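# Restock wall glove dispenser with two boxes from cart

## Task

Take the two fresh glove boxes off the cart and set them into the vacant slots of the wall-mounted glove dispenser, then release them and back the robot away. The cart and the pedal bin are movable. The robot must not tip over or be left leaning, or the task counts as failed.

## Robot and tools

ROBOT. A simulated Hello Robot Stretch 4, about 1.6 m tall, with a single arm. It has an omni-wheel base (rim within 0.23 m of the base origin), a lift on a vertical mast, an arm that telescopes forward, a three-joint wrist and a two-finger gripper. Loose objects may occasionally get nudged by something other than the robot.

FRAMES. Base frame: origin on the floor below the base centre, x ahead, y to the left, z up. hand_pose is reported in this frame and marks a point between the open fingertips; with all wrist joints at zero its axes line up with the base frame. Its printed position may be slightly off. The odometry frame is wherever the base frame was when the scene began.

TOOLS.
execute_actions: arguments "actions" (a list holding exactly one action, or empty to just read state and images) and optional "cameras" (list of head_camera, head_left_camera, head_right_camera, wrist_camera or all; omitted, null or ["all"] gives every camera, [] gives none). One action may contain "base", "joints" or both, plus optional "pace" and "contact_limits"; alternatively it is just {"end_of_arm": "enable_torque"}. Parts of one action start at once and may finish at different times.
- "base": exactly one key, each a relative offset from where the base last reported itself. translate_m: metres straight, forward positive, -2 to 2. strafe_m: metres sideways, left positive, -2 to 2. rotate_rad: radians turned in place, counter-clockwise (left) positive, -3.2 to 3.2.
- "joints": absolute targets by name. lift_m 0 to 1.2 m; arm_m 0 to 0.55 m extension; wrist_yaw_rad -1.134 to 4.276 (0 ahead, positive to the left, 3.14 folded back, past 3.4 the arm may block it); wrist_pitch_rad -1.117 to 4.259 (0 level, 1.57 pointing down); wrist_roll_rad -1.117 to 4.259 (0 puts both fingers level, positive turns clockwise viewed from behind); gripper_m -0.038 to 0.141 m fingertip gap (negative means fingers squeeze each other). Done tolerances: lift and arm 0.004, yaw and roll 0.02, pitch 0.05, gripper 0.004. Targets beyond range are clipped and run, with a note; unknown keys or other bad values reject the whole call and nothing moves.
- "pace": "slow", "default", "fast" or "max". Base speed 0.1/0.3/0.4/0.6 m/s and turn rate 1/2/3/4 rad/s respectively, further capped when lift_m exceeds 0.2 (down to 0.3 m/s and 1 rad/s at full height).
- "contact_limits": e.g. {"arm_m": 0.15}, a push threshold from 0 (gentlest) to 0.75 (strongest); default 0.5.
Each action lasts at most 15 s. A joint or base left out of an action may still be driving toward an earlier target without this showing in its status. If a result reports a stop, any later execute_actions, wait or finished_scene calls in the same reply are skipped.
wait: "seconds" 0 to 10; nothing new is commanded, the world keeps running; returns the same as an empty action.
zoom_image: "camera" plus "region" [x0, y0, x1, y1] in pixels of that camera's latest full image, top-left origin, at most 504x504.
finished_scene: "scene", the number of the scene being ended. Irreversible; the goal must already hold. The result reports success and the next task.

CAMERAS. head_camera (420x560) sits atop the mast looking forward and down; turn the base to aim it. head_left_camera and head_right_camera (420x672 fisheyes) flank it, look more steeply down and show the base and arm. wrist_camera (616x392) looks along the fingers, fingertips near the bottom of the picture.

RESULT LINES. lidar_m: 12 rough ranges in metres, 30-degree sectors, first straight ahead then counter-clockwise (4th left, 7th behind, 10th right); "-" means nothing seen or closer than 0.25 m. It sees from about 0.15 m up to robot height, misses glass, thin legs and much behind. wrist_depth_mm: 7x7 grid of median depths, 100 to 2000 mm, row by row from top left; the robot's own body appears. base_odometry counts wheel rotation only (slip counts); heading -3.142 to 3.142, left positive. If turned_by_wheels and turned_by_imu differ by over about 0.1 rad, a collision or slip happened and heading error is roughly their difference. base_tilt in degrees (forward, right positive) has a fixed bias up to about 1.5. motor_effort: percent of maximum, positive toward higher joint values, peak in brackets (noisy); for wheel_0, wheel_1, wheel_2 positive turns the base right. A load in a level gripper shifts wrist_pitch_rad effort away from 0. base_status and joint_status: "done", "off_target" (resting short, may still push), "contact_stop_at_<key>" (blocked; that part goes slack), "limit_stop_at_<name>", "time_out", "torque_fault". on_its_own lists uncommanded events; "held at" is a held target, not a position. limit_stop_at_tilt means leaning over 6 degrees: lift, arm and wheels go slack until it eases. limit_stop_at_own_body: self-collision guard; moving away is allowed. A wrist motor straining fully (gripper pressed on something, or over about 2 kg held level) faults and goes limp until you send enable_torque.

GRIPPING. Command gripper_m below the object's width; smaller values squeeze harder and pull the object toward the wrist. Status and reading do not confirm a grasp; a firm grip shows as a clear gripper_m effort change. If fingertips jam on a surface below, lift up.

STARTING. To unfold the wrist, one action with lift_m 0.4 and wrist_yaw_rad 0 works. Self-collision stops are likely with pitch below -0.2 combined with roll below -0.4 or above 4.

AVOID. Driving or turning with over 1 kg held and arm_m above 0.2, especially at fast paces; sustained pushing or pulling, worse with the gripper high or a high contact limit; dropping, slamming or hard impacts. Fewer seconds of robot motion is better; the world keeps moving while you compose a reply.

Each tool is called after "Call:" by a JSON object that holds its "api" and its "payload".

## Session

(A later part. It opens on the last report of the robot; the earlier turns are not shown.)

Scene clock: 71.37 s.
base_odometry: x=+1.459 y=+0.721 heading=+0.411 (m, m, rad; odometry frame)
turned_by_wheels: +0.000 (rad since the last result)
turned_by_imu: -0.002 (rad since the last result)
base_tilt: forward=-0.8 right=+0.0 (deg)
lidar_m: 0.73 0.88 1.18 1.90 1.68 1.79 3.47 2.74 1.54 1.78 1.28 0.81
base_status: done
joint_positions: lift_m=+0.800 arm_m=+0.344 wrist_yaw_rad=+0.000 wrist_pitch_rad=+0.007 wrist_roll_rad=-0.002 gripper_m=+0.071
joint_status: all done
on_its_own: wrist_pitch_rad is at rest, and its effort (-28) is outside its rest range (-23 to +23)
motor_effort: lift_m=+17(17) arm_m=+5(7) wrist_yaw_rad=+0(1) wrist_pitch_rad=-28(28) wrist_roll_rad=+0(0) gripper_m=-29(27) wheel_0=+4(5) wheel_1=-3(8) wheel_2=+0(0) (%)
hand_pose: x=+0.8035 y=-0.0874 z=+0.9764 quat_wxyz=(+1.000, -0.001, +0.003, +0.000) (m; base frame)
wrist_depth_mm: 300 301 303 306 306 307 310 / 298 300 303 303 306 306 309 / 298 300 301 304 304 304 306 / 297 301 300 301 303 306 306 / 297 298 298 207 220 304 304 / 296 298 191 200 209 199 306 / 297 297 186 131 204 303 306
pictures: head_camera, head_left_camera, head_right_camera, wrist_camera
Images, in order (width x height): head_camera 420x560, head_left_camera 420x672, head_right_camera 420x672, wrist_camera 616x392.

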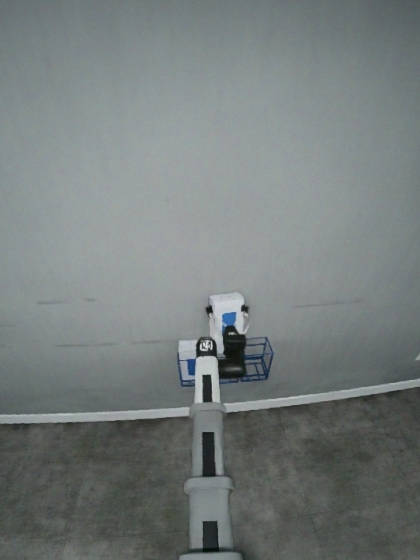

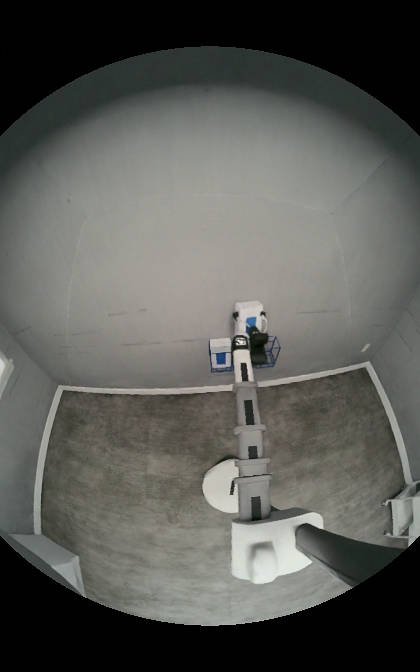

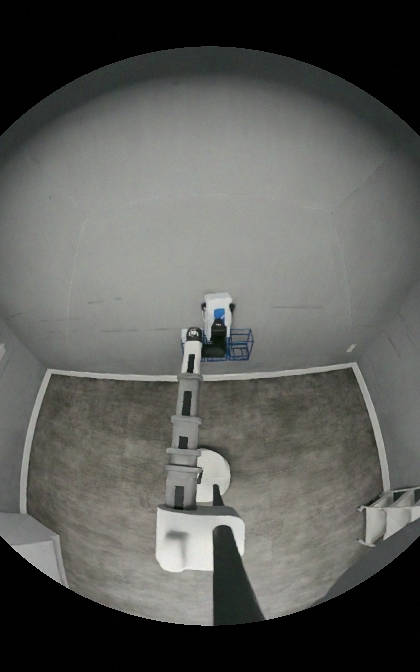

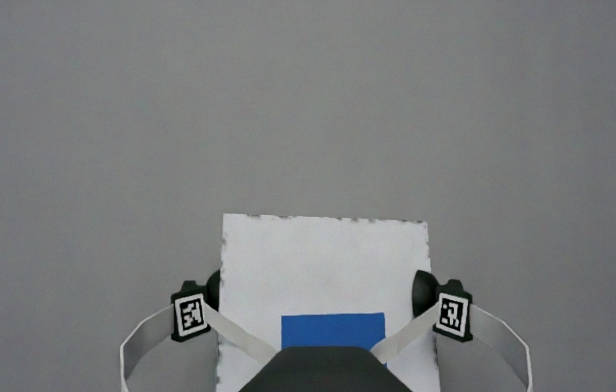

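Call:
{"api": "execute_actions", "payload": {"actions": [{"joints":{"lift_m":0.7},"pace":"slow"}]}}

Call:
{"api": "zoom_image", "payload": {"camera": "head_right_camera", "region": [160, 290, 280, 400]}}

Scene clock: 74.80 s.
base_odometry: x=+1.459 y=+0.721 heading=+0.411 (m, m, rad; odometry frame)
turned_by_wheels: +0.000 (rad since the last result)
turned_by_imu: -0.001 (rad since the last result)
base_tilt: forward=-0.9 right=+0.0 (deg)
lidar_m: 0.73 0.88 1.15 1.91 1.68 1.81 3.47 2.74 1.54 1.79 1.29 0.79
base_status: not commanded
joint_positions: lift_m=+0.701 arm_m=+0.344 wrist_yaw_rad=+0.000 wrist_pitch_rad=-0.020 wrist_roll_rad=-0.002 gripper_m=+0.071
joint_status: all done
on_its_own: wrist_pitch_rad is at rest, and its effort (+49) is outside its rest range (-23 to +23)
motor_effort: lift_m=+8(19) arm_m=+4(5) wrist_yaw_rad=-1(1) wrist_pitch_rad=+49(48) wrist_roll_rad=+0(2) gripper_m=-31(28) wheel_0=+4(4) wheel_1=-3(3) wheel_2=+0(0) (%)
hand_pose: x=+0.8036 y=-0.0873 z=+0.8849 quat_wxyz=(+1.000, -0.001, -0.010, +0.000) (m; base frame)
wrist_depth_mm: 309 309 310 314 314 317 317 / 306 306 307 309 310 314 315 / 301 304 304 307 310 310 312 / 300 301 303 304 306 307 307 / 297 300 298 208 221 304 307 / 294 296 190 200 209 194 304 / 293 293 185 132 201 298 300
pictures: head_camera, head_left_camera, head_right_camera, wrist_camera
Images, in order (width x height): head_camera 420x560, head_left_camera 420x672, head_right_camera 420x672, wrist_camera 616x392.

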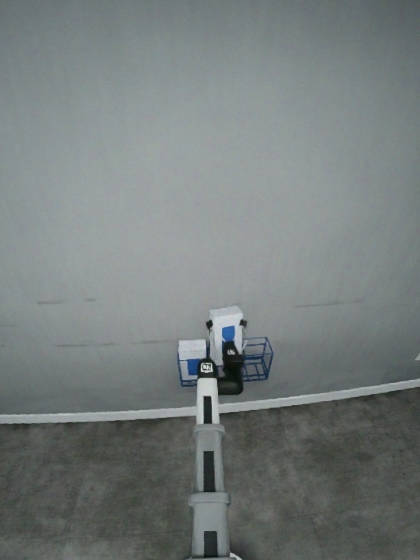

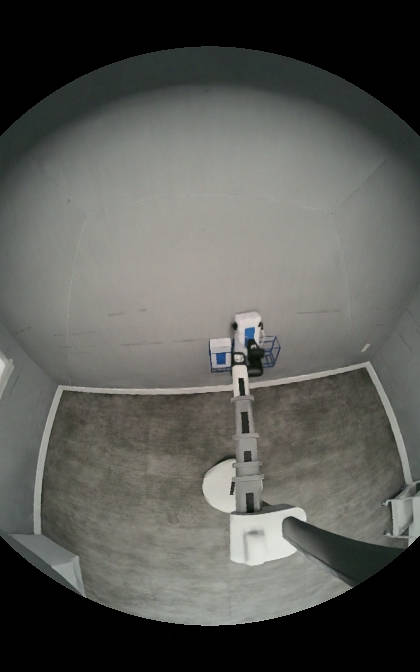

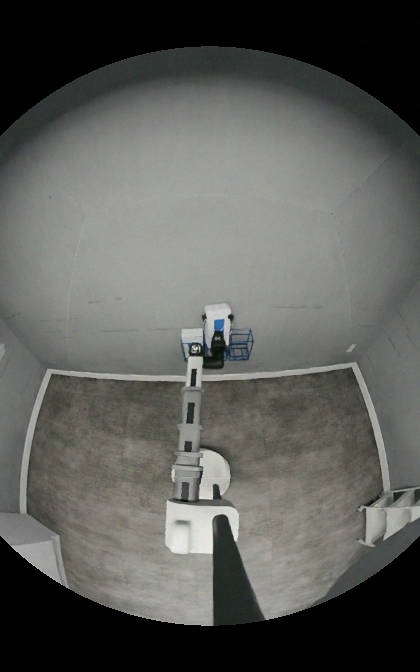

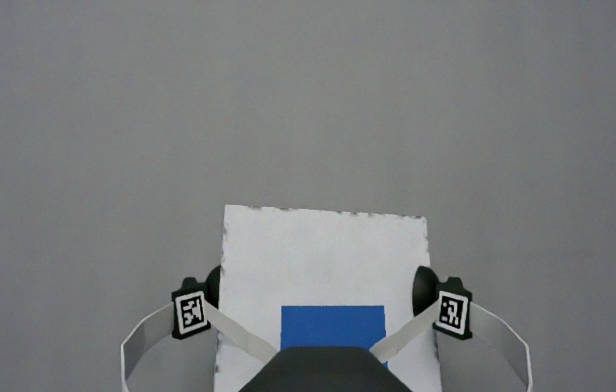

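Region (160, 290, 280, 400) of head_right_camera's 420x672 image, scaled by 4.200, with more detail than that image has; it fills the top 462 rows of this view, and the rest is white.

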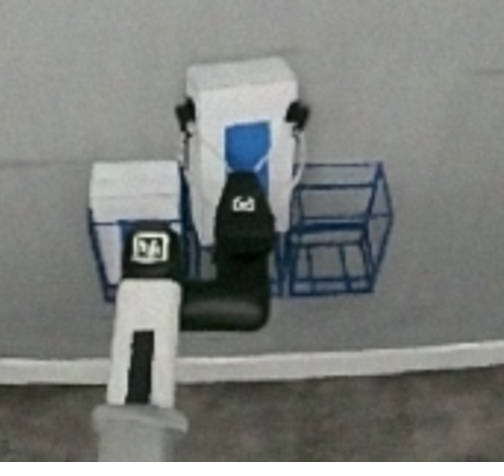

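Call:
{"api": "execute_actions", "payload": {"actions": [{"joints":{"lift_m":0.735},"pace":"slow"}], "cameras": ["head_left_camera","head_right_camera"]}}

Call:
{"api": "zoom_image", "payload": {"camera": "head_left_camera", "region": [190, 300, 290, 390]}}

Call:
{"api": "zoom_image", "payload": {"camera": "head_right_camera", "region": [170, 290, 270, 380]}}

Scene clock: 78.03 s.
base_odometry: x=+1.459 y=+0.721 heading=+0.411 (m, m, rad; odometry frame)
turned_by_wheels: +0.000 (rad since the last result)
turned_by_imu: -0.001 (rad since the last result)
base_tilt: forward=-0.9 right=-0.1 (deg)
lidar_m: 0.74 0.88 1.17 1.89 1.69 1.78 3.47 2.72 1.55 1.79 1.31 0.79
base_status: not commanded
joint_positions: lift_m=+0.734 arm_m=+0.344 wrist_yaw_rad=+0.000 wrist_pitch_rad=+0.006 wrist_roll_rad=-0.002 gripper_m=+0.071
joint_status: all done
on_its_own: wrist_pitch_rad is at rest, and its effort (-28) is outside its rest range (-23 to +23)
motor_effort: lift_m=+24(28) arm_m=+5(4) wrist_yaw_rad=-2(1) wrist_pitch_rad=-28(50) wrist_roll_rad=-1(0) gripper_m=-28(24) wheel_0=+4(4) wheel_1=-3(3) wheel_2=+0(0) (%)
hand_pose: x=+0.8036 y=-0.0873 z=+0.9109 quat_wxyz=(+1.000, -0.001, +0.003, +0.000) (m; base frame)
wrist_depth_mm: 300 301 301 304 306 307 309 / 298 300 301 303 306 306 309 / 297 300 301 303 304 306 307 / 297 298 301 303 304 306 306 / 297 298 300 208 220 306 304 / 297 298 190 200 208 200 306 / 296 297 186 131 204 301 304
pictures: head_left_camera, head_right_camera
Images, in order (width x height): head_left_camera 420x672, head_right_camera 420x672.

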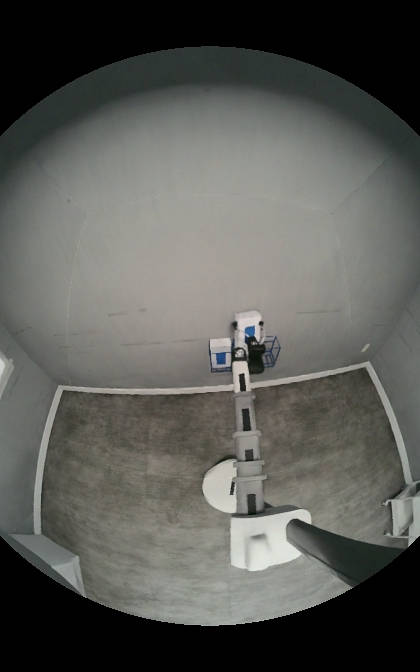

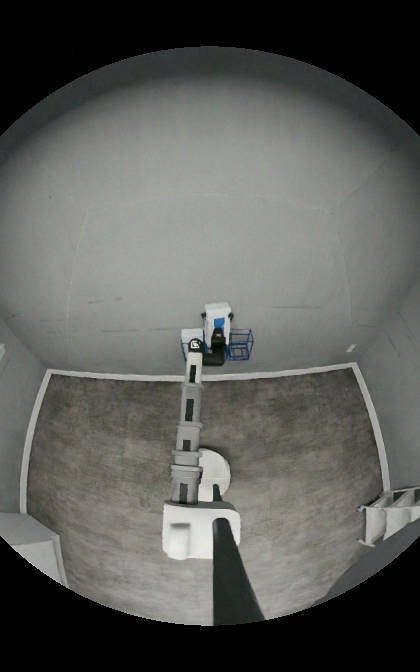

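Region (190, 300, 290, 390) of head_left_camera's 420x672 image, scaled by 5.040, with more detail than that image has; it fills the top 454 rows of this view, and the rest is white.

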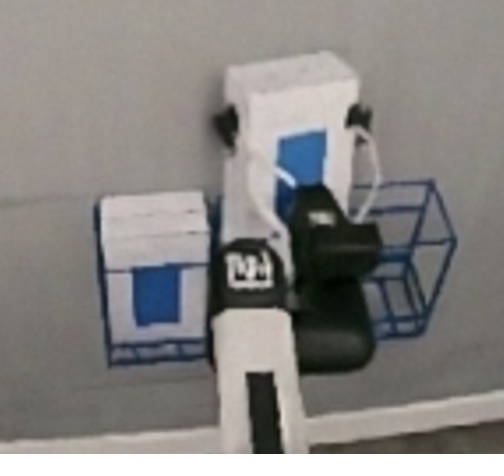

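Region (170, 290, 270, 380) of head_right_camera's 420x672 image, scaled by 5.040, with more detail than that image has; it fills the top 454 rows of this view, and the rest is white.

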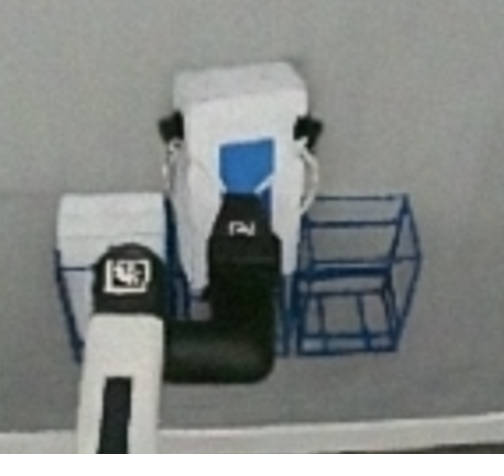

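Call:
{"api": "execute_actions", "payload": {"actions": [{"base":{"strafe_m":-0.005},"joints":{"wrist_roll_rad":-0.035,"wrist_pitch_rad":-0.07},"pace":"slow"}], "cameras": []}}

Call:
{"api": "execute_actions", "payload": {"actions": [{"joints":{"lift_m":0.68},"pace":"slow"}], "cameras": ["head_left_camera","head_right_camera","wrist_camera"]}}

Scene clock: 81.77 s.
base_odometry: x=+1.461 y=+0.717 heading=+0.411 (m, m, rad; odometry frame)
turned_by_wheels: +0.000 (rad since the last result)
turned_by_imu: -0.001 (rad since the last result)
base_tilt: forward=-0.8 right=+0.0 (deg)
lidar_m: 0.72 0.90 1.15 1.90 1.69 1.81 3.48 2.71 1.53 1.77 1.32 0.81
base_status: done
joint_positions: lift_m=+0.735 arm_m=+0.344 wrist_yaw_rad=+0.000 wrist_pitch_rad=-0.060 wrist_roll_rad=-0.035 gripper_m=+0.071
joint_status: all done
on_its_own: wrist_pitch_rad is at rest, and its effort (-29) is outside its rest range (-23 to +23)
motor_effort: lift_m=+24(24) arm_m=+5(5) wrist_yaw_rad=+0(1) wrist_pitch_rad=-29(35) wrist_roll_rad=-1(4) gripper_m=-28(25) wheel_0=+6(8) wheel_1=-5(6) wheel_2=+0(0) (%)
hand_pose: x=+0.8031 y=-0.0874 z=+0.9301 quat_wxyz=(+0.999, -0.017, -0.030, +0.000) (m; base frame)
wrist_depth_mm: 310 315 317 319 319 320 324 / 310 309 312 314 317 317 319 / 307 307 309 310 314 314 315 / 303 304 306 307 307 310 312 / 297 300 300 208 220 307 307 / 294 297 191 200 209 199 303 / 291 293 185 131 204 298 301
pictures: none
No camera images: the call's "cameras" was empty. Leave "cameras" out to get every camera's image.

Scene clock: 83.10 s.
base_odometry: x=+1.461 y=+0.717 heading=+0.411 (m, m, rad; odometry frame)
turned_by_wheels: +0.000 (rad since the last result)
turned_by_imu: -0.001 (rad since the last result)
base_tilt: forward=-0.8 right=+0.0 (deg)
lidar_m: 0.73 0.88 1.16 1.91 1.69 1.81 3.49 2.74 1.54 1.78 1.31 0.81
base_status: not commanded
joint_positions: lift_m=+0.681 arm_m=+0.344 wrist_yaw_rad=+0.001 wrist_pitch_rad=-0.087 wrist_roll_rad=-0.035 gripper_m=+0.071
joint_status: all done
on_its_own: wrist_pitch_rad is at rest, and its effort (+48) is outside its rest range (-23 to +23)
motor_effort: lift_m=+8(23) arm_m=+5(4) wrist_yaw_rad=-3(3) wrist_pitch_rad=+48(48) wrist_roll_rad=-1(1) gripper_m=-28(29) wheel_0=+6(6) wheel_1=-6(6) wheel_2=+0(0) (%)
hand_pose: x=+0.8026 y=-0.0872 z=+0.8842 quat_wxyz=(+0.999, -0.017, -0.044, +0.000) (m; base frame)
wrist_depth_mm: 324 327 327 330 334 334 336 / 319 319 320 324 324 327 327 / 312 312 314 314 317 320 322 / 306 306 309 310 312 314 317 / 298 301 298 209 222 307 309 / 296 296 190 199 209 194 301 / 290 289 185 132 201 294 298
pictures: head_left_camera, head_right_camera, wrist_camera
Images, in order (width x height): head_left_camera 420x672, head_right_camera 420x672, wrist_camera 616x392.

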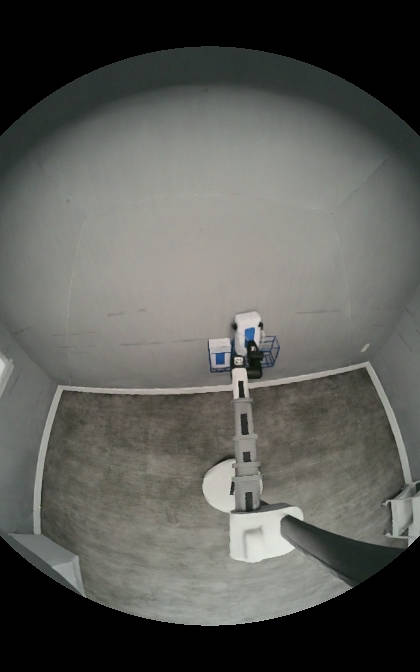

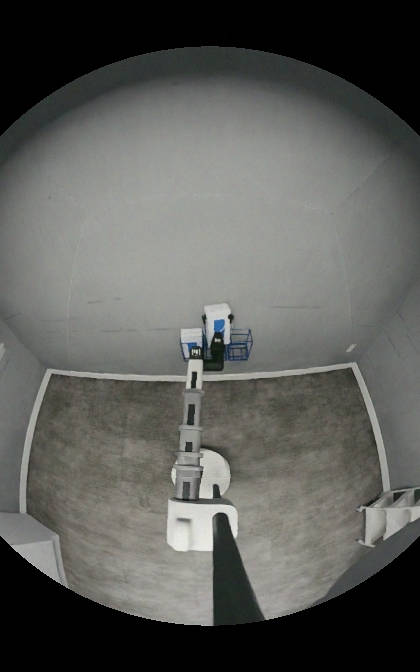

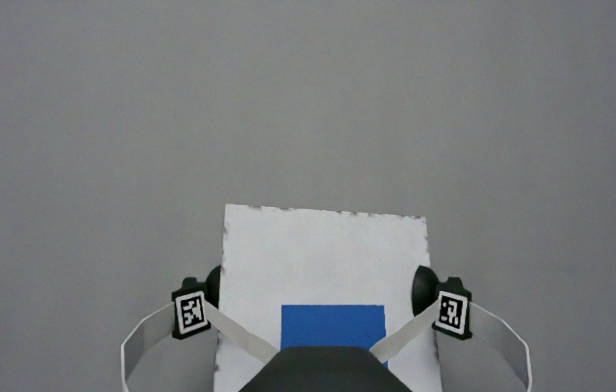

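Call:
{"api": "execute_actions", "payload": {"actions": [{"joints":{"lift_m":0.74,"wrist_pitch_rad":0.0},"pace":"slow"}], "cameras": []}}

Call:
{"api": "execute_actions", "payload": {"actions": [{"joints":{"arm_m":0.2},"pace":"slow"}], "cameras": ["head_camera"]}}

Call:
{"api": "zoom_image", "payload": {"camera": "head_camera", "region": [160, 300, 300, 420]}}

Scene clock: 87.93 s.
base_odometry: x=+1.461 y=+0.717 heading=+0.411 (m, m, rad; odometry frame)
turned_by_wheels: +0.000 (rad since the last result)
turned_by_imu: -0.002 (rad since the last result)
base_tilt: forward=-0.8 right=+0.0 (deg)
lidar_m: 0.74 0.87 1.16 1.90 1.69 1.80 3.47 2.72 1.55 1.78 1.27 0.80
base_status: not commanded
joint_positions: lift_m=+0.740 arm_m=+0.344 wrist_yaw_rad=+0.000 wrist_pitch_rad=+0.009 wrist_roll_rad=-0.035 gripper_m=+0.071
joint_status: all done
on_its_own: wrist_pitch_rad is at rest, and its effort (-26) is outside its rest range (-23 to +23)
motor_effort: lift_m=+24(20) arm_m=+4(5) wrist_yaw_rad=-1(8) wrist_pitch_rad=-26(88) wrist_roll_rad=-2(1) gripper_m=-31(30) wheel_0=+6(6) wheel_1=-5(5) wheel_2=+0(0) (%)
hand_pose: x=+0.8037 y=-0.0873 z=+0.9150 quat_wxyz=(+1.000, -0.017, +0.005, +0.000) (m; base frame)
wrist_depth_mm: 298 300 303 303 306 307 307 / 298 300 301 303 304 306 307 / 297 300 301 303 303 304 306 / 298 298 300 303 303 306 307 / 297 298 297 208 220 304 306 / 298 298 191 200 209 199 306 / 297 298 186 131 206 303 304
pictures: none
No camera images: the call's "cameras" was empty. Leave "cameras" out to get every camera's image.

Scene clock: 90.67 s.
base_odometry: x=+1.461 y=+0.717 heading=+0.411 (m, m, rad; odometry frame)
turned_by_wheels: +0.000 (rad since the last result)
turned_by_imu: -0.001 (rad since the last result)
base_tilt: forward=-0.8 right=+0.0 (deg)
lidar_m: 0.58 0.88 1.17 1.91 1.68 1.79 3.47 2.72 1.53 1.78 1.31 0.81
base_status: not commanded
joint_positions: lift_m=+0.740 arm_m=+0.201 wrist_yaw_rad=+0.000 wrist_pitch_rad=+0.009 wrist_roll_rad=-0.035 gripper_m=+0.071
joint_status: all done
on_its_own: wrist_pitch_rad is at rest, and its effort (-28) is outside its rest range (-23 to +23)
motor_effort: lift_m=+24(24) arm_m=-5(7) wrist_yaw_rad=-1(1) wrist_pitch_rad=-28(29) wrist_roll_rad=-1(0) gripper_m=-31(33) wheel_0=+6(6) wheel_1=-5(6) wheel_2=+0(0) (%)
hand_pose: x=+0.6603 y=-0.0873 z=+0.9150 quat_wxyz=(+1.000, -0.017, +0.005, +0.000) (m; base frame)
wrist_depth_mm: 442 445 445 445 452 452 452 / 442 445 445 445 452 452 455 / 442 442 442 449 449 452 455 / 442 442 442 445 452 452 452 / 442 442 445 207 220 452 455 / 439 442 190 200 209 199 455 / 439 439 185 131 204 449 452
pictures: head_camera
Images, in order (width x height): head_camera 420x560.

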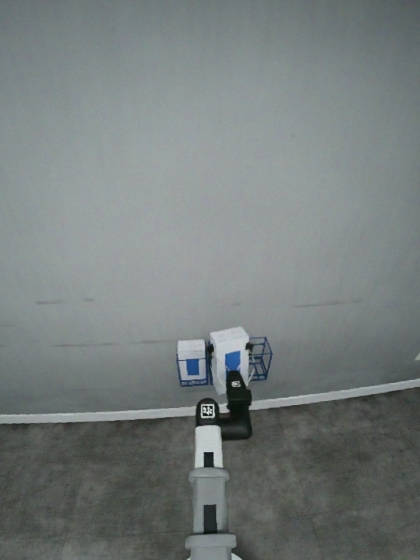

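Region (160, 300, 300, 420) of head_camera's 420x560 image, scaled by 3.600, with more detail than that image has; it fills the top 432 rows of this view, and the rest is white.

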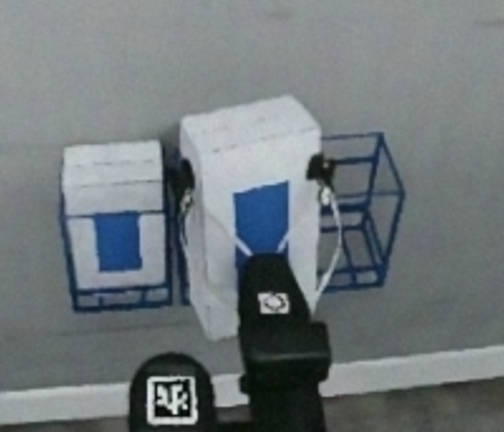

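Call:
{"api": "execute_actions", "payload": {"actions": [{"base":{"strafe_m":0.045},"joints":{"wrist_yaw_rad":-0.18},"pace":"slow"}], "cameras": ["head_camera"]}}

Call:
{"api": "zoom_image", "payload": {"camera": "head_camera", "region": [160, 300, 300, 420]}}

Scene clock: 97.23 s.
base_odometry: x=+1.443 y=+0.758 heading=+0.411 (m, m, rad; odometry frame)
turned_by_wheels: +0.000 (rad since the last result)
turned_by_imu: -0.002 (rad since the last result)
base_tilt: forward=-0.8 right=+0.0 (deg)
lidar_m: 0.56 0.87 1.17 1.86 1.63 1.73 3.48 2.79 1.56 1.83 1.30 0.60
base_status: done
joint_positions: lift_m=+0.740 arm_m=+0.201 wrist_yaw_rad=-0.180 wrist_pitch_rad=+0.009 wrist_roll_rad=-0.035 gripper_m=+0.071
joint_status: all done
on_its_own: wrist_pitch_rad is at rest, and its effort (-27) is outside its rest range (-23 to +23)
motor_effort: lift_m=+24(24) arm_m=-5(5) wrist_yaw_rad=-1(9) wrist_pitch_rad=-27(28) wrist_roll_rad=+1(1) gripper_m=-30(30) wheel_0=-4(12) wheel_1=+4(7) wheel_2=+0(1) (%)
hand_pose: x=+0.6400 y=-0.1376 z=+0.9150 quat_wxyz=(+0.996, -0.017, +0.006, -0.090) (m; base frame)
wrist_depth_mm: 410 427 449 473 496 525 549 / 410 427 449 473 496 525 549 / 410 430 449 473 496 525 554 / 410 427 442 469 496 525 544 / 410 427 439 207 221 521 554 / 410 424 190 200 208 198 549 / 407 424 186 132 204 508 549
pictures: head_camera
Images, in order (width x height): head_camera 420x560.

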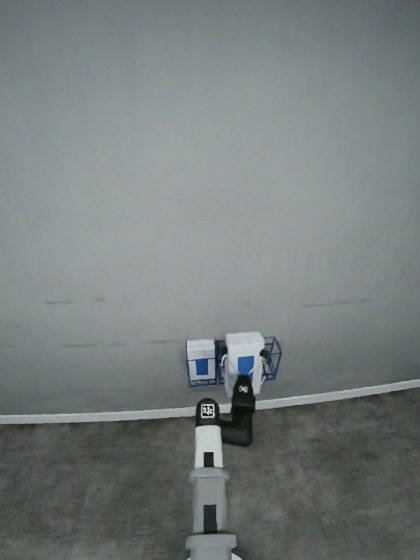

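Region (160, 300, 300, 420) of head_camera's 420x560 image, scaled by 3.600, with more detail than that image has; it fills the top 432 rows of this view, and the rest is white.

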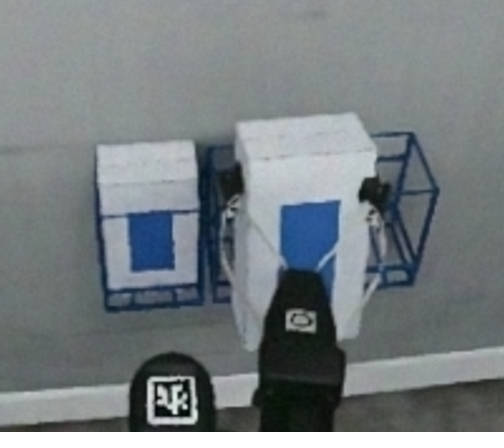

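Call:
{"api": "execute_actions", "payload": {"actions": [{"base":{"strafe_m":0.008},"joints":{"arm_m":0.36},"pace":"slow","contact_limits":{"arm_m":0.2}}], "cameras": []}}

Call:
{"api": "execute_actions", "payload": {"actions": [{"joints":{"lift_m":0.68},"pace":"slow"}], "cameras": ["head_camera","wrist_camera"]}}

Call:
{"api": "zoom_image", "payload": {"camera": "head_camera", "region": [160, 280, 300, 400]}}

Scene clock: 104.40 s.
base_odometry: x=+1.440 y=+0.765 heading=+0.411 (m, m, rad; odometry frame)
turned_by_wheels: +0.000 (rad since the last result)
turned_by_imu: -0.002 (rad since the last result)
base_tilt: forward=-0.8 right=+0.1 (deg)
lidar_m: 0.73 0.86 1.16 1.84 1.63 1.72 3.49 2.79 1.59 1.84 1.31 0.81
base_status: done
joint_positions: lift_m=+0.740 arm_m=+0.359 wrist_yaw_rad=-0.180 wrist_pitch_rad=+0.009 wrist_roll_rad=-0.035 gripper_m=+0.071
joint_status: all done
on_its_own: wrist_pitch_rad is at rest, and its effort (-30) is outside its rest range (-23 to +23)
motor_effort: lift_m=+24(24) arm_m=+5(4) wrist_yaw_rad=+0(1) wrist_pitch_rad=-30(27) wrist_roll_rad=+0(0) gripper_m=-34(28) wheel_0=-6(4) wheel_1=+5(7) wheel_2=+0(1) (%)
contact_limits: arm_m 0.2
hand_pose: x=+0.7982 y=-0.1376 z=+0.9150 quat_wxyz=(+0.996, -0.017, +0.006, -0.090) (m; base frame)
wrist_depth_mm: 267 281 293 307 324 343 359 / 268 279 293 307 325 342 359 / 268 279 293 306 322 340 357 / 267 281 291 304 322 340 357 / 267 278 287 207 221 343 357 / 267 277 191 200 209 198 355 / 267 277 185 131 204 334 359
pictures: none
No camera images: the call's "cameras" was empty. Leave "cameras" out to get every camera's image.

Scene clock: 105.93 s.
torque_fault: wrist_pitch_rad switched itself off since the last result.
base_odometry: x=+1.440 y=+0.765 heading=+0.411 (m, m, rad; odometry frame)
turned_by_wheels: +0.000 (rad since the last result)
turned_by_imu: -0.001 (rad since the last result)
base_tilt: forward=-0.9 right=+0.0 (deg)
lidar_m: 0.73 0.86 1.16 1.84 1.64 1.72 3.48 2.78 1.60 1.83 1.29 0.80
base_status: not commanded
joint_positions: lift_m=+0.680 arm_m=+0.359 wrist_yaw_rad=-0.179 wrist_pitch_rad=-0.139 wrist_roll_rad=-0.035 gripper_m=+0.071
joint_status: all done
on_its_own: wrist_pitch_rad is off since a torque_fault, until you send "end_of_arm": "enable_torque" (your +0.000 is given up)
motor_effort: lift_m=+13(25) arm_m=+4(5) wrist_yaw_rad=-2(7) wrist_pitch_rad=-2(99) wrist_roll_rad=+0(1) gripper_m=-30(26) wheel_0=-4(6) wheel_1=+5(5) wheel_2=+0(0) (%)
hand_pose: x=+0.7957 y=-0.1370 z=+0.8987 quat_wxyz=(+0.993, -0.024, -0.068, -0.091) (m; base frame)
wrist_depth_mm: 296 310 327 345 366 389 410 / 291 304 319 336 353 377 397 / 285 296 310 329 345 366 384 / 278 290 303 315 336 355 373 / 272 282 291 211 224 345 364 / 266 274 190 199 209 196 353 / 259 270 182 131 198 324 345
pictures: head_camera, wrist_camera
Images, in order (width x height): head_camera 420x560, wrist_camera 616x392.

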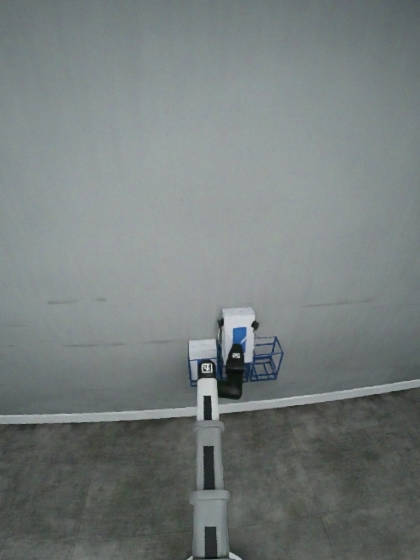

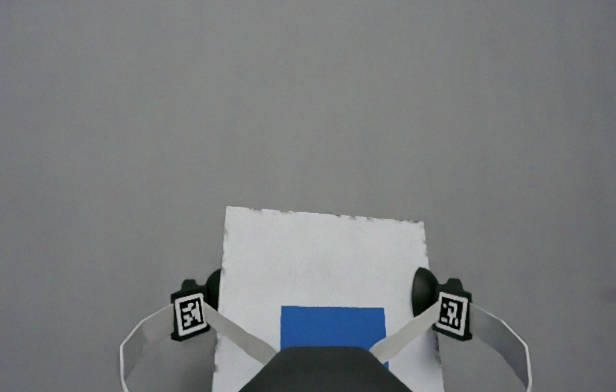

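Region (160, 280, 300, 400) of head_camera's 420x560 image, scaled by 3.600, with more detail than that image has; it fills the top 432 rows of this view, and the rest is white.

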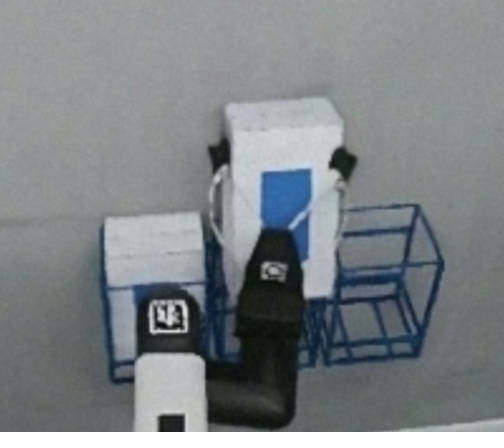

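Call:
{"api": "execute_actions", "payload": {"actions": [{"end_of_arm":"enable_torque"}], "cameras": []}}

Call:
{"api": "execute_actions", "payload": {"actions": [{"joints":{"lift_m":0.715},"pace":"slow"}], "cameras": []}}

Call:
{"api": "execute_actions", "payload": {"actions": [{"joints":{"wrist_pitch_rad":-0.2},"pace":"slow"}], "cameras": ["head_camera","wrist_camera"]}}

Call:
{"api": "zoom_image", "payload": {"camera": "head_camera", "region": [160, 280, 300, 400]}}

Scene clock: 111.57 s.
base_odometry: x=+1.440 y=+0.765 heading=+0.411 (m, m, rad; odometry frame)
turned_by_wheels: +0.000 (rad since the last result)
turned_by_imu: -0.001 (rad since the last result)
base_tilt: forward=-0.9 right=+0.0 (deg)
lidar_m: 0.74 0.89 1.15 1.86 1.63 1.72 3.47 2.79 1.60 1.82 1.29 0.81
base_status: not commanded
joint_positions: lift_m=+0.680 arm_m=+0.359 wrist_yaw_rad=-0.179 wrist_pitch_rad=-0.139 wrist_roll_rad=-0.035 gripper_m=+0.071
joint_status: not commanded
end_of_arm: enable_torque: each motor that was off is on again
on_its_own: wrist_pitch_rad is held at -0.139, not at your +0.000, since a torque_fault
motor_effort: lift_m=+13(13) arm_m=+4(4) wrist_yaw_rad=-2(2) wrist_pitch_rad=-2(2) wrist_roll_rad=+0(0) gripper_m=-29(24) wheel_0=-4(4) wheel_1=+5(5) wheel_2=+0(0) (%)
hand_pose: x=+0.7957 y=-0.1370 z=+0.8987 quat_wxyz=(+0.993, -0.024, -0.068, -0.091) (m; base frame)
wrist_depth_mm: 296 310 329 345 366 387 413 / 290 304 319 336 355 377 399 / 283 296 312 327 345 366 387 / 277 289 301 319 338 355 375 / 272 283 290 211 224 347 364 / 266 274 190 198 208 196 353 / 262 268 182 131 199 325 345
pictures: none
No camera images: the call's "cameras" was empty. Leave "cameras" out to get every camera's image.

Scene clock: 112.70 s.
base_odometry: x=+1.440 y=+0.765 heading=+0.411 (m, m, rad; odometry frame)
turned_by_wheels: +0.000 (rad since the last result)
turned_by_imu: +0.000 (rad since the last result)
base_tilt: forward=-0.9 right=+0.0 (deg)
lidar_m: 0.74 0.86 1.15 1.87 1.63 1.72 3.47 2.80 1.58 1.82 1.30 0.80
base_status: not commanded
joint_positions: lift_m=+0.714 arm_m=+0.359 wrist_yaw_rad=-0.180 wrist_pitch_rad=-0.130 wrist_roll_rad=-0.035 gripper_m=+0.071
joint_status: all done
on_its_own: wrist_pitch_rad is held at -0.139, not at your +0.000, since a torque_fault; wrist_pitch_rad is at rest, and its effort (-31) is outside its rest range (-23 to +23)
motor_effort: lift_m=+24(25) arm_m=+4(4) wrist_yaw_rad=+0(2) wrist_pitch_rad=-31(31) wrist_roll_rad=+1(0) gripper_m=-27(32) wheel_0=-4(4) wheel_1=+5(5) wheel_2=+0(0) (%)
hand_pose: x=+0.7960 y=-0.1372 z=+0.9300 quat_wxyz=(+0.994, -0.023, -0.063, -0.091) (m; base frame)
wrist_depth_mm: 293 307 324 340 359 384 404 / 287 300 315 334 351 373 394 / 281 296 309 325 343 362 379 / 276 289 301 315 334 353 375 / 270 282 291 208 220 347 364 / 266 274 190 199 209 199 351 / 262 271 185 131 204 325 345
pictures: none
No camera images: the call's "cameras" was empty. Leave "cameras" out to get every camera's image.

Scene clock: 113.23 s.
base_odometry: x=+1.440 y=+0.765 heading=+0.411 (m, m, rad; odometry frame)
turned_by_wheels: +0.000 (rad since the last result)
turned_by_imu: +0.000 (rad since the last result)
base_tilt: forward=-0.8 right=+0.0 (deg)
lidar_m: 0.73 0.88 1.15 1.86 1.63 1.72 3.48 2.80 1.60 1.83 1.32 0.79
base_status: not commanded
joint_positions: lift_m=+0.715 arm_m=+0.359 wrist_yaw_rad=-0.180 wrist_pitch_rad=-0.190 wrist_roll_rad=-0.035 gripper_m=+0.071
joint_status: all done
on_its_own: wrist_pitch_rad is at rest, and its effort (-29) is outside its rest range (-23 to +23)
motor_effort: lift_m=+24(24) arm_m=+4(4) wrist_yaw_rad=+0(0) wrist_pitch_rad=-29(37) wrist_roll_rad=-1(1) gripper_m=-28(28) wheel_0=-4(4) wheel_1=+5(5) wheel_2=+0(0) (%)
hand_pose: x=+0.7933 y=-0.1367 z=+0.9473 quat_wxyz=(+0.991, -0.026, -0.093, -0.091) (m; base frame)
wrist_depth_mm: 306 322 340 359 382 407 433 / 298 314 329 347 368 389 413 / 289 304 319 336 355 377 399 / 281 294 309 325 342 364 382 / 273 287 293 209 222 349 368 / 268 276 190 200 209 199 357 / 260 268 184 131 202 325 343
pictures: head_camera, wrist_camera
Images, in order (width x height): head_camera 420x560, wrist_camera 616x392.

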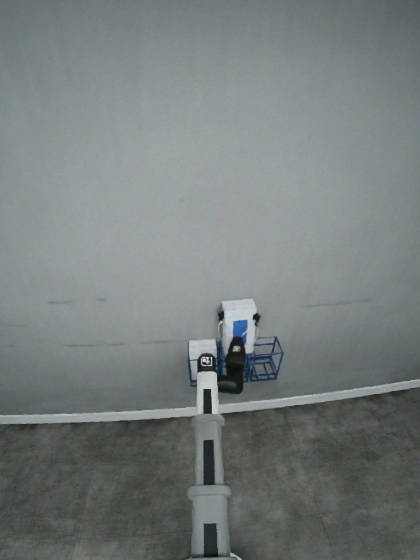

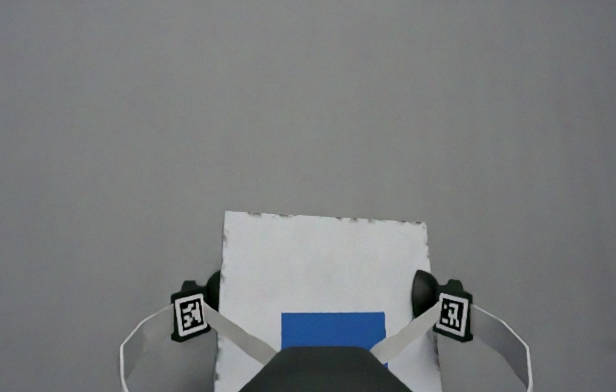

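Region (160, 280, 300, 400) of head_camera's 420x560 image, scaled by 3.600, with more detail than that image has; it fills the top 432 rows of this view, and the rest is white.

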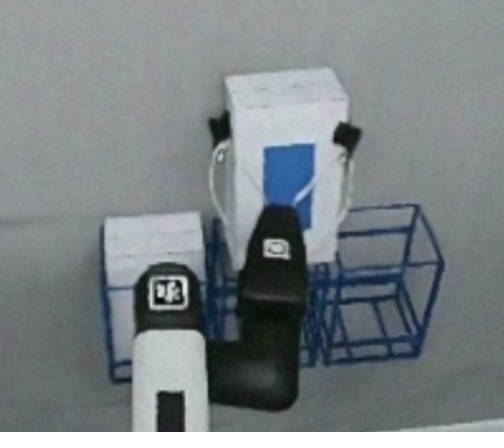

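Call:
{"api": "execute_actions", "payload": {"actions": [{"base":{"strafe_m":0.008},"pace":"slow"}], "cameras": []}}

Call:
{"api": "execute_actions", "payload": {"actions": [{"joints":{"lift_m":0.665},"pace":"slow"}], "cameras": ["head_camera","wrist_camera"]}}

Call:
{"api": "zoom_image", "payload": {"camera": "head_camera", "region": [160, 280, 300, 400]}}

Scene clock: 116.77 s.
base_odometry: x=+1.437 y=+0.772 heading=+0.411 (m, m, rad; odometry frame)
turned_by_wheels: +0.000 (rad since the last result)
turned_by_imu: -0.002 (rad since the last result)
base_tilt: forward=-0.8 right=+0.0 (deg)
lidar_m: 0.74 0.86 1.16 1.85 1.62 1.74 3.48 2.80 1.60 1.84 1.28 0.79
base_status: done
joint_positions: lift_m=+0.715 arm_m=+0.359 wrist_yaw_rad=-0.180 wrist_pitch_rad=-0.190 wrist_roll_rad=-0.035 gripper_m=+0.071
joint_status: not commanded
on_its_own: wrist_pitch_rad is at rest, and its effort (-28) is outside its rest range (-23 to +23)
motor_effort: lift_m=+24(24) arm_m=+4(4) wrist_yaw_rad=-1(1) wrist_pitch_rad=-28(28) wrist_roll_rad=+0(0) gripper_m=-30(27) wheel_0=-4(18) wheel_1=+3(8) wheel_2=+0(0) (%)
hand_pose: x=+0.7933 y=-0.1367 z=+0.9473 quat_wxyz=(+0.991, -0.026, -0.093, -0.091) (m; base frame)
wrist_depth_mm: 306 324 340 357 379 407 430 / 298 312 329 347 366 389 415 / 290 303 319 336 353 375 397 / 281 294 307 322 343 362 384 / 273 285 291 209 222 349 368 / 266 276 190 200 209 199 355 / 259 268 184 132 203 324 343
pictures: none
No camera images: the call's "cameras" was empty. Leave "cameras" out to get every camera's image.

Scene clock: 118.07 s.
base_odometry: x=+1.437 y=+0.772 heading=+0.411 (m, m, rad; odometry frame)
turned_by_wheels: +0.000 (rad since the last result)
turned_by_imu: -0.001 (rad since the last result)
base_tilt: forward=-0.9 right=+0.0 (deg)
lidar_m: 0.73 0.88 1.16 1.86 1.64 1.72 3.49 2.79 1.59 1.84 1.32 0.81
base_status: not commanded
joint_positions: lift_m=+0.665 arm_m=+0.359 wrist_yaw_rad=-0.181 wrist_pitch_rad=-0.197 wrist_roll_rad=-0.035 gripper_m=+0.071
joint_status: all done
motor_effort: lift_m=+14(28) arm_m=+4(4) wrist_yaw_rad=+3(3) wrist_pitch_rad=-10(30) wrist_roll_rad=+1(2) gripper_m=-32(29) wheel_0=-4(4) wheel_1=+3(3) wheel_2=+0(0) (%)
hand_pose: x=+0.7928 y=-0.1369 z=+0.8999 quat_wxyz=(+0.991, -0.026, -0.096, -0.092) (m; base frame)
wrist_depth_mm: 309 324 343 362 387 413 436 / 300 314 330 349 373 394 418 / 290 304 322 338 357 377 399 / 282 296 309 327 345 366 387 / 274 286 293 208 222 351 370 / 267 276 191 200 209 196 357 / 259 270 185 132 202 325 343
pictures: head_camera, wrist_camera
Images, in order (width x height): head_camera 420x560, wrist_camera 616x392.

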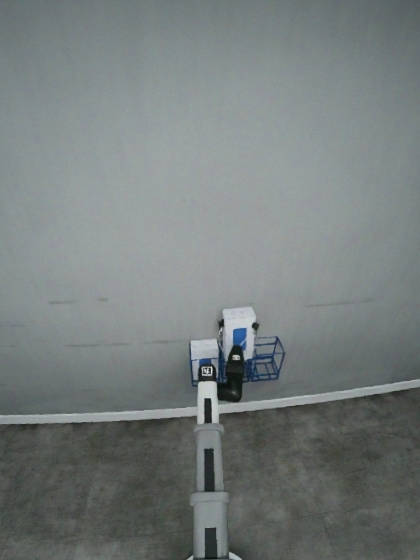

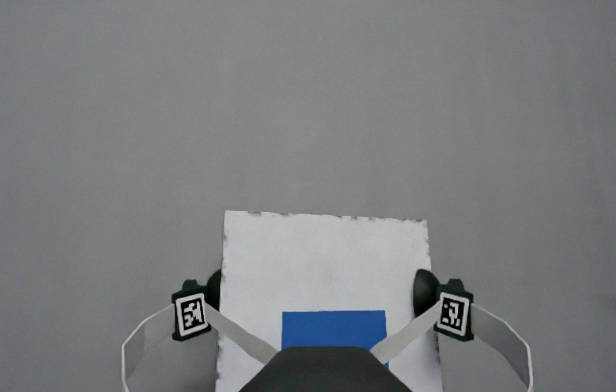

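Region (160, 280, 300, 400) of head_camera's 420x560 image, scaled by 3.600, with more detail than that image has; it fills the top 432 rows of this view, and the rest is white.

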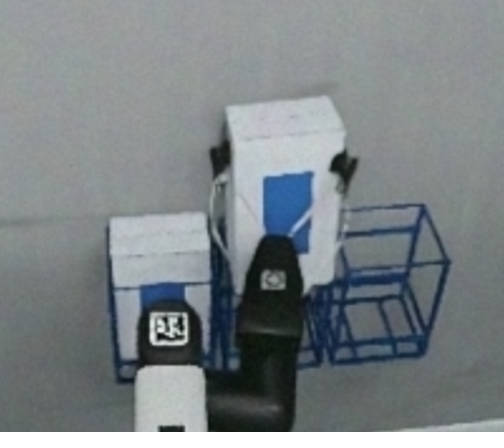

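Call:
{"api": "execute_actions", "payload": {"actions": [{"joints":{"lift_m":0.645},"pace":"slow"}], "cameras": ["head_camera","wrist_camera"]}}

Call:
{"api": "zoom_image", "payload": {"camera": "head_camera", "region": [160, 280, 300, 400]}}

Scene clock: 120.77 s.
base_odometry: x=+1.437 y=+0.772 heading=+0.411 (m, m, rad; odometry frame)
turned_by_wheels: +0.000 (rad since the last result)
turned_by_imu: -0.001 (rad since the last result)
base_tilt: forward=-0.9 right=+0.0 (deg)
lidar_m: 0.75 0.86 1.15 1.85 1.64 1.73 3.46 2.80 1.57 1.84 1.32 0.81
base_status: not commanded
joint_positions: lift_m=+0.646 arm_m=+0.359 wrist_yaw_rad=-0.181 wrist_pitch_rad=-0.216 wrist_roll_rad=-0.035 gripper_m=+0.071
joint_status: all done
on_its_own: wrist_pitch_rad is at rest, and its effort (+45) is outside its rest range (-23 to +23)
motor_effort: lift_m=+8(12) arm_m=+4(4) wrist_yaw_rad=+2(2) wrist_pitch_rad=+45(46) wrist_roll_rad=+0(1) gripper_m=-29(27) wheel_0=-4(4) wheel_1=+3(3) wheel_2=+0(0) (%)
hand_pose: x=+0.7917 y=-0.1367 z=+0.8860 quat_wxyz=(+0.990, -0.027, -0.106, -0.092) (m; base frame)
wrist_depth_mm: 317 334 351 375 399 427 455 / 306 320 340 357 379 407 430 / 297 310 325 342 366 387 413 / 286 298 310 332 347 370 394 / 276 287 294 209 223 355 375 / 266 277 191 199 209 192 357 / 260 267 185 132 201 324 343
pictures: head_camera, wrist_camera
Images, in order (width x height): head_camera 420x560, wrist_camera 616x392.

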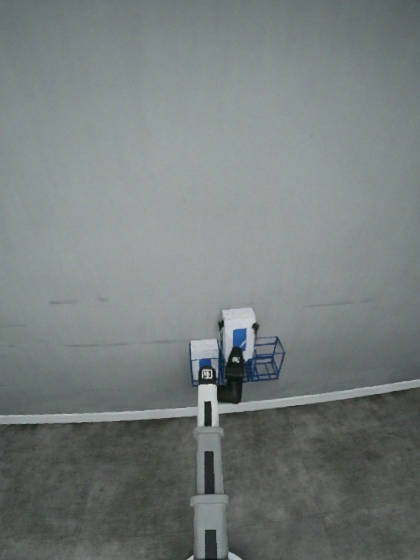

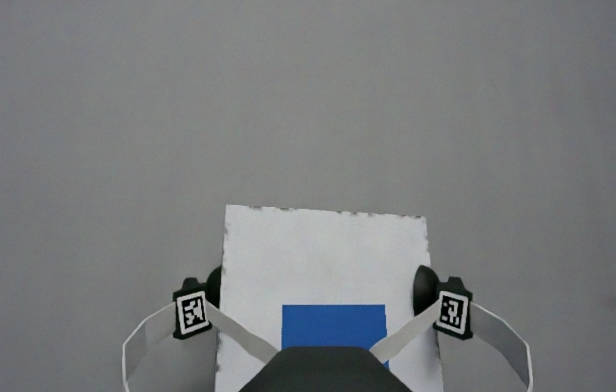

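Region (160, 280, 300, 400) of head_camera's 420x560 image, scaled by 3.600, with more detail than that image has; it fills the top 432 rows of this view, and the rest is white.

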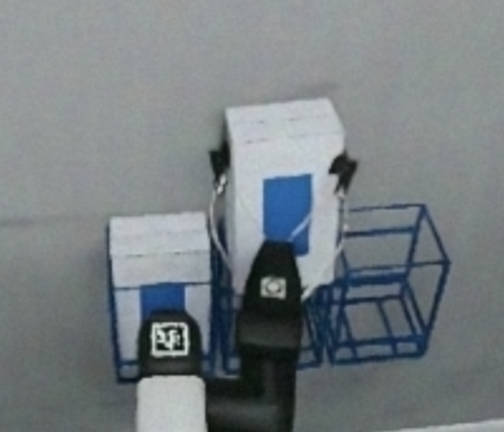

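Call:
{"api": "execute_actions", "payload": {"actions": [{"joints":{"lift_m":0.68},"pace":"slow"}], "cameras": []}}

Call:
{"api": "execute_actions", "payload": {"actions": [{"joints":{"arm_m":0.385},"pace":"slow","contact_limits":{"arm_m":0.15}}], "cameras": []}}

Call:
{"api": "execute_actions", "payload": {"actions": [{"joints":{"lift_m":0.645},"pace":"slow"}], "cameras": ["head_camera","wrist_camera"]}}

Call:
{"api": "zoom_image", "payload": {"camera": "head_camera", "region": [160, 280, 300, 400]}}

Scene clock: 125.70 s.
base_odometry: x=+1.437 y=+0.772 heading=+0.411 (m, m, rad; odometry frame)
turned_by_wheels: +0.000 (rad since the last result)
turned_by_imu: -0.002 (rad since the last result)
base_tilt: forward=-0.8 right=+0.0 (deg)
lidar_m: 0.74 0.87 1.17 1.84 1.63 1.73 3.49 2.82 1.60 1.84 1.31 0.79
base_status: not commanded
joint_positions: lift_m=+0.679 arm_m=+0.359 wrist_yaw_rad=-0.180 wrist_pitch_rad=-0.190 wrist_roll_rad=-0.035 gripper_m=+0.071
joint_status: all done
on_its_own: wrist_pitch_rad is at rest, and its effort (-27) is outside its rest range (-23 to +23)
motor_effort: lift_m=+24(26) arm_m=+4(4) wrist_yaw_rad=+1(3) wrist_pitch_rad=-27(45) wrist_roll_rad=+0(1) gripper_m=-29(26) wheel_0=-4(4) wheel_1=+3(3) wheel_2=+0(0) (%)
hand_pose: x=+0.7932 y=-0.1368 z=+0.9123 quat_wxyz=(+0.991, -0.026, -0.093, -0.091) (m; base frame)
wrist_depth_mm: 306 322 342 359 379 407 433 / 297 312 329 345 368 392 413 / 290 304 319 336 353 377 399 / 281 294 309 322 343 362 382 / 273 286 293 208 222 351 368 / 267 276 191 200 208 200 355 / 259 268 184 132 203 324 343
pictures: none
No camera images: the call's "cameras" was empty. Leave "cameras" out to get every camera's image.

Scene clock: 127.00 s.
base_odometry: x=+1.437 y=+0.772 heading=+0.411 (m, m, rad; odometry frame)
turned_by_wheels: +0.000 (rad since the last result)
turned_by_imu: -0.001 (rad since the last result)
base_tilt: forward=-0.8 right=+0.0 (deg)
lidar_m: 0.74 0.88 1.14 1.86 1.63 1.73 3.49 2.82 1.59 1.84 1.29 0.79
base_status: not commanded
joint_positions: lift_m=+0.679 arm_m=+0.384 wrist_yaw_rad=-0.180 wrist_pitch_rad=-0.190 wrist_roll_rad=-0.035 gripper_m=+0.071
joint_status: all done
on_its_own: wrist_pitch_rad is at rest, and its effort (-28) is outside its rest range (-23 to +23)
motor_effort: lift_m=+25(25) arm_m=+5(7) wrist_yaw_rad=+0(0) wrist_pitch_rad=-28(29) wrist_roll_rad=+1(1) gripper_m=-28(33) wheel_0=-4(4) wheel_1=+3(3) wheel_2=+0(0) (%)
contact_limits: arm_m 0.15
hand_pose: x=+0.8180 y=-0.1368 z=+0.9123 quat_wxyz=(+0.991, -0.026, -0.093, -0.091) (m; base frame)
wrist_depth_mm: 281 297 312 330 351 375 399 / 274 289 301 319 338 357 379 / 266 279 293 309 327 345 366 / 258 270 283 298 315 334 351 / 252 263 268 208 222 324 338 / 245 253 190 199 208 199 327 / 239 247 185 132 202 297 315
pictures: none
No camera images: the call's "cameras" was empty. Leave "cameras" out to get every camera's image.

Scene clock: 128.13 s.
base_odometry: x=+1.437 y=+0.772 heading=+0.411 (m, m, rad; odometry frame)
turned_by_wheels: +0.000 (rad since the last result)
turned_by_imu: +0.000 (rad since the last result)
base_tilt: forward=-0.8 right=+0.0 (deg)
lidar_m: 0.74 0.88 1.16 1.84 1.64 1.72 3.49 2.82 1.60 1.84 1.29 0.80
base_status: not commanded
joint_positions: lift_m=+0.645 arm_m=+0.384 wrist_yaw_rad=-0.180 wrist_pitch_rad=-0.191 wrist_roll_rad=-0.035 gripper_m=+0.071
joint_status: all done
on_its_own: wrist_pitch_rad is at rest, and its effort (-29) is outside its rest range (-23 to +23)
motor_effort: lift_m=+17(23) arm_m=+5(5) wrist_yaw_rad=+1(0) wrist_pitch_rad=-29(26) wrist_roll_rad=+1(1) gripper_m=-27(28) wheel_0=-4(4) wheel_1=+3(3) wheel_2=+0(0) (%)
hand_pose: x=+0.8180 y=-0.1368 z=+0.8780 quat_wxyz=(+0.991, -0.026, -0.093, -0.091) (m; base frame)
wrist_depth_mm: 282 297 312 330 351 377 399 / 273 287 303 320 338 362 382 / 266 278 294 309 327 347 368 / 259 271 282 298 315 334 351 / 252 264 270 209 221 322 340 / 246 255 190 200 208 199 329 / 239 247 185 132 202 298 317
pictures: head_camera, wrist_camera
Images, in order (width x height): head_camera 420x560, wrist_camera 616x392.

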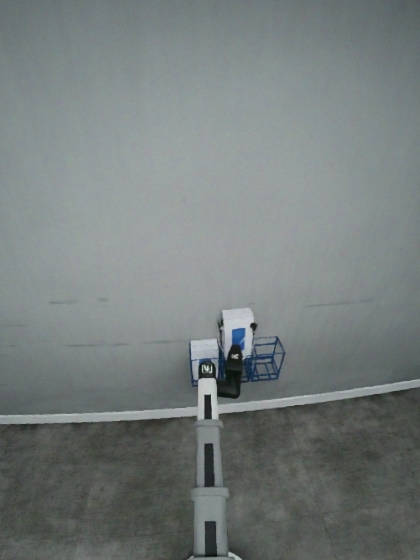

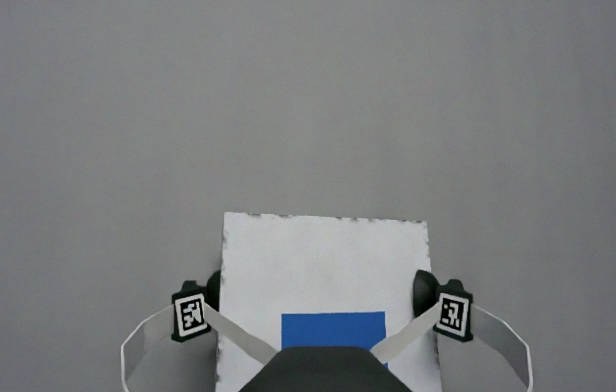

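Region (160, 280, 300, 400) of head_camera's 420x560 image, scaled by 3.600, with more detail than that image has; it fills the top 432 rows of this view, and the rest is white.

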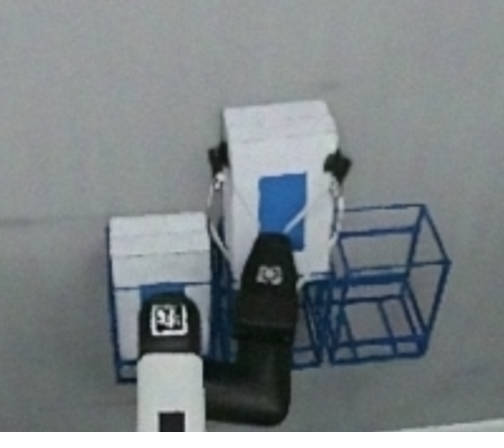

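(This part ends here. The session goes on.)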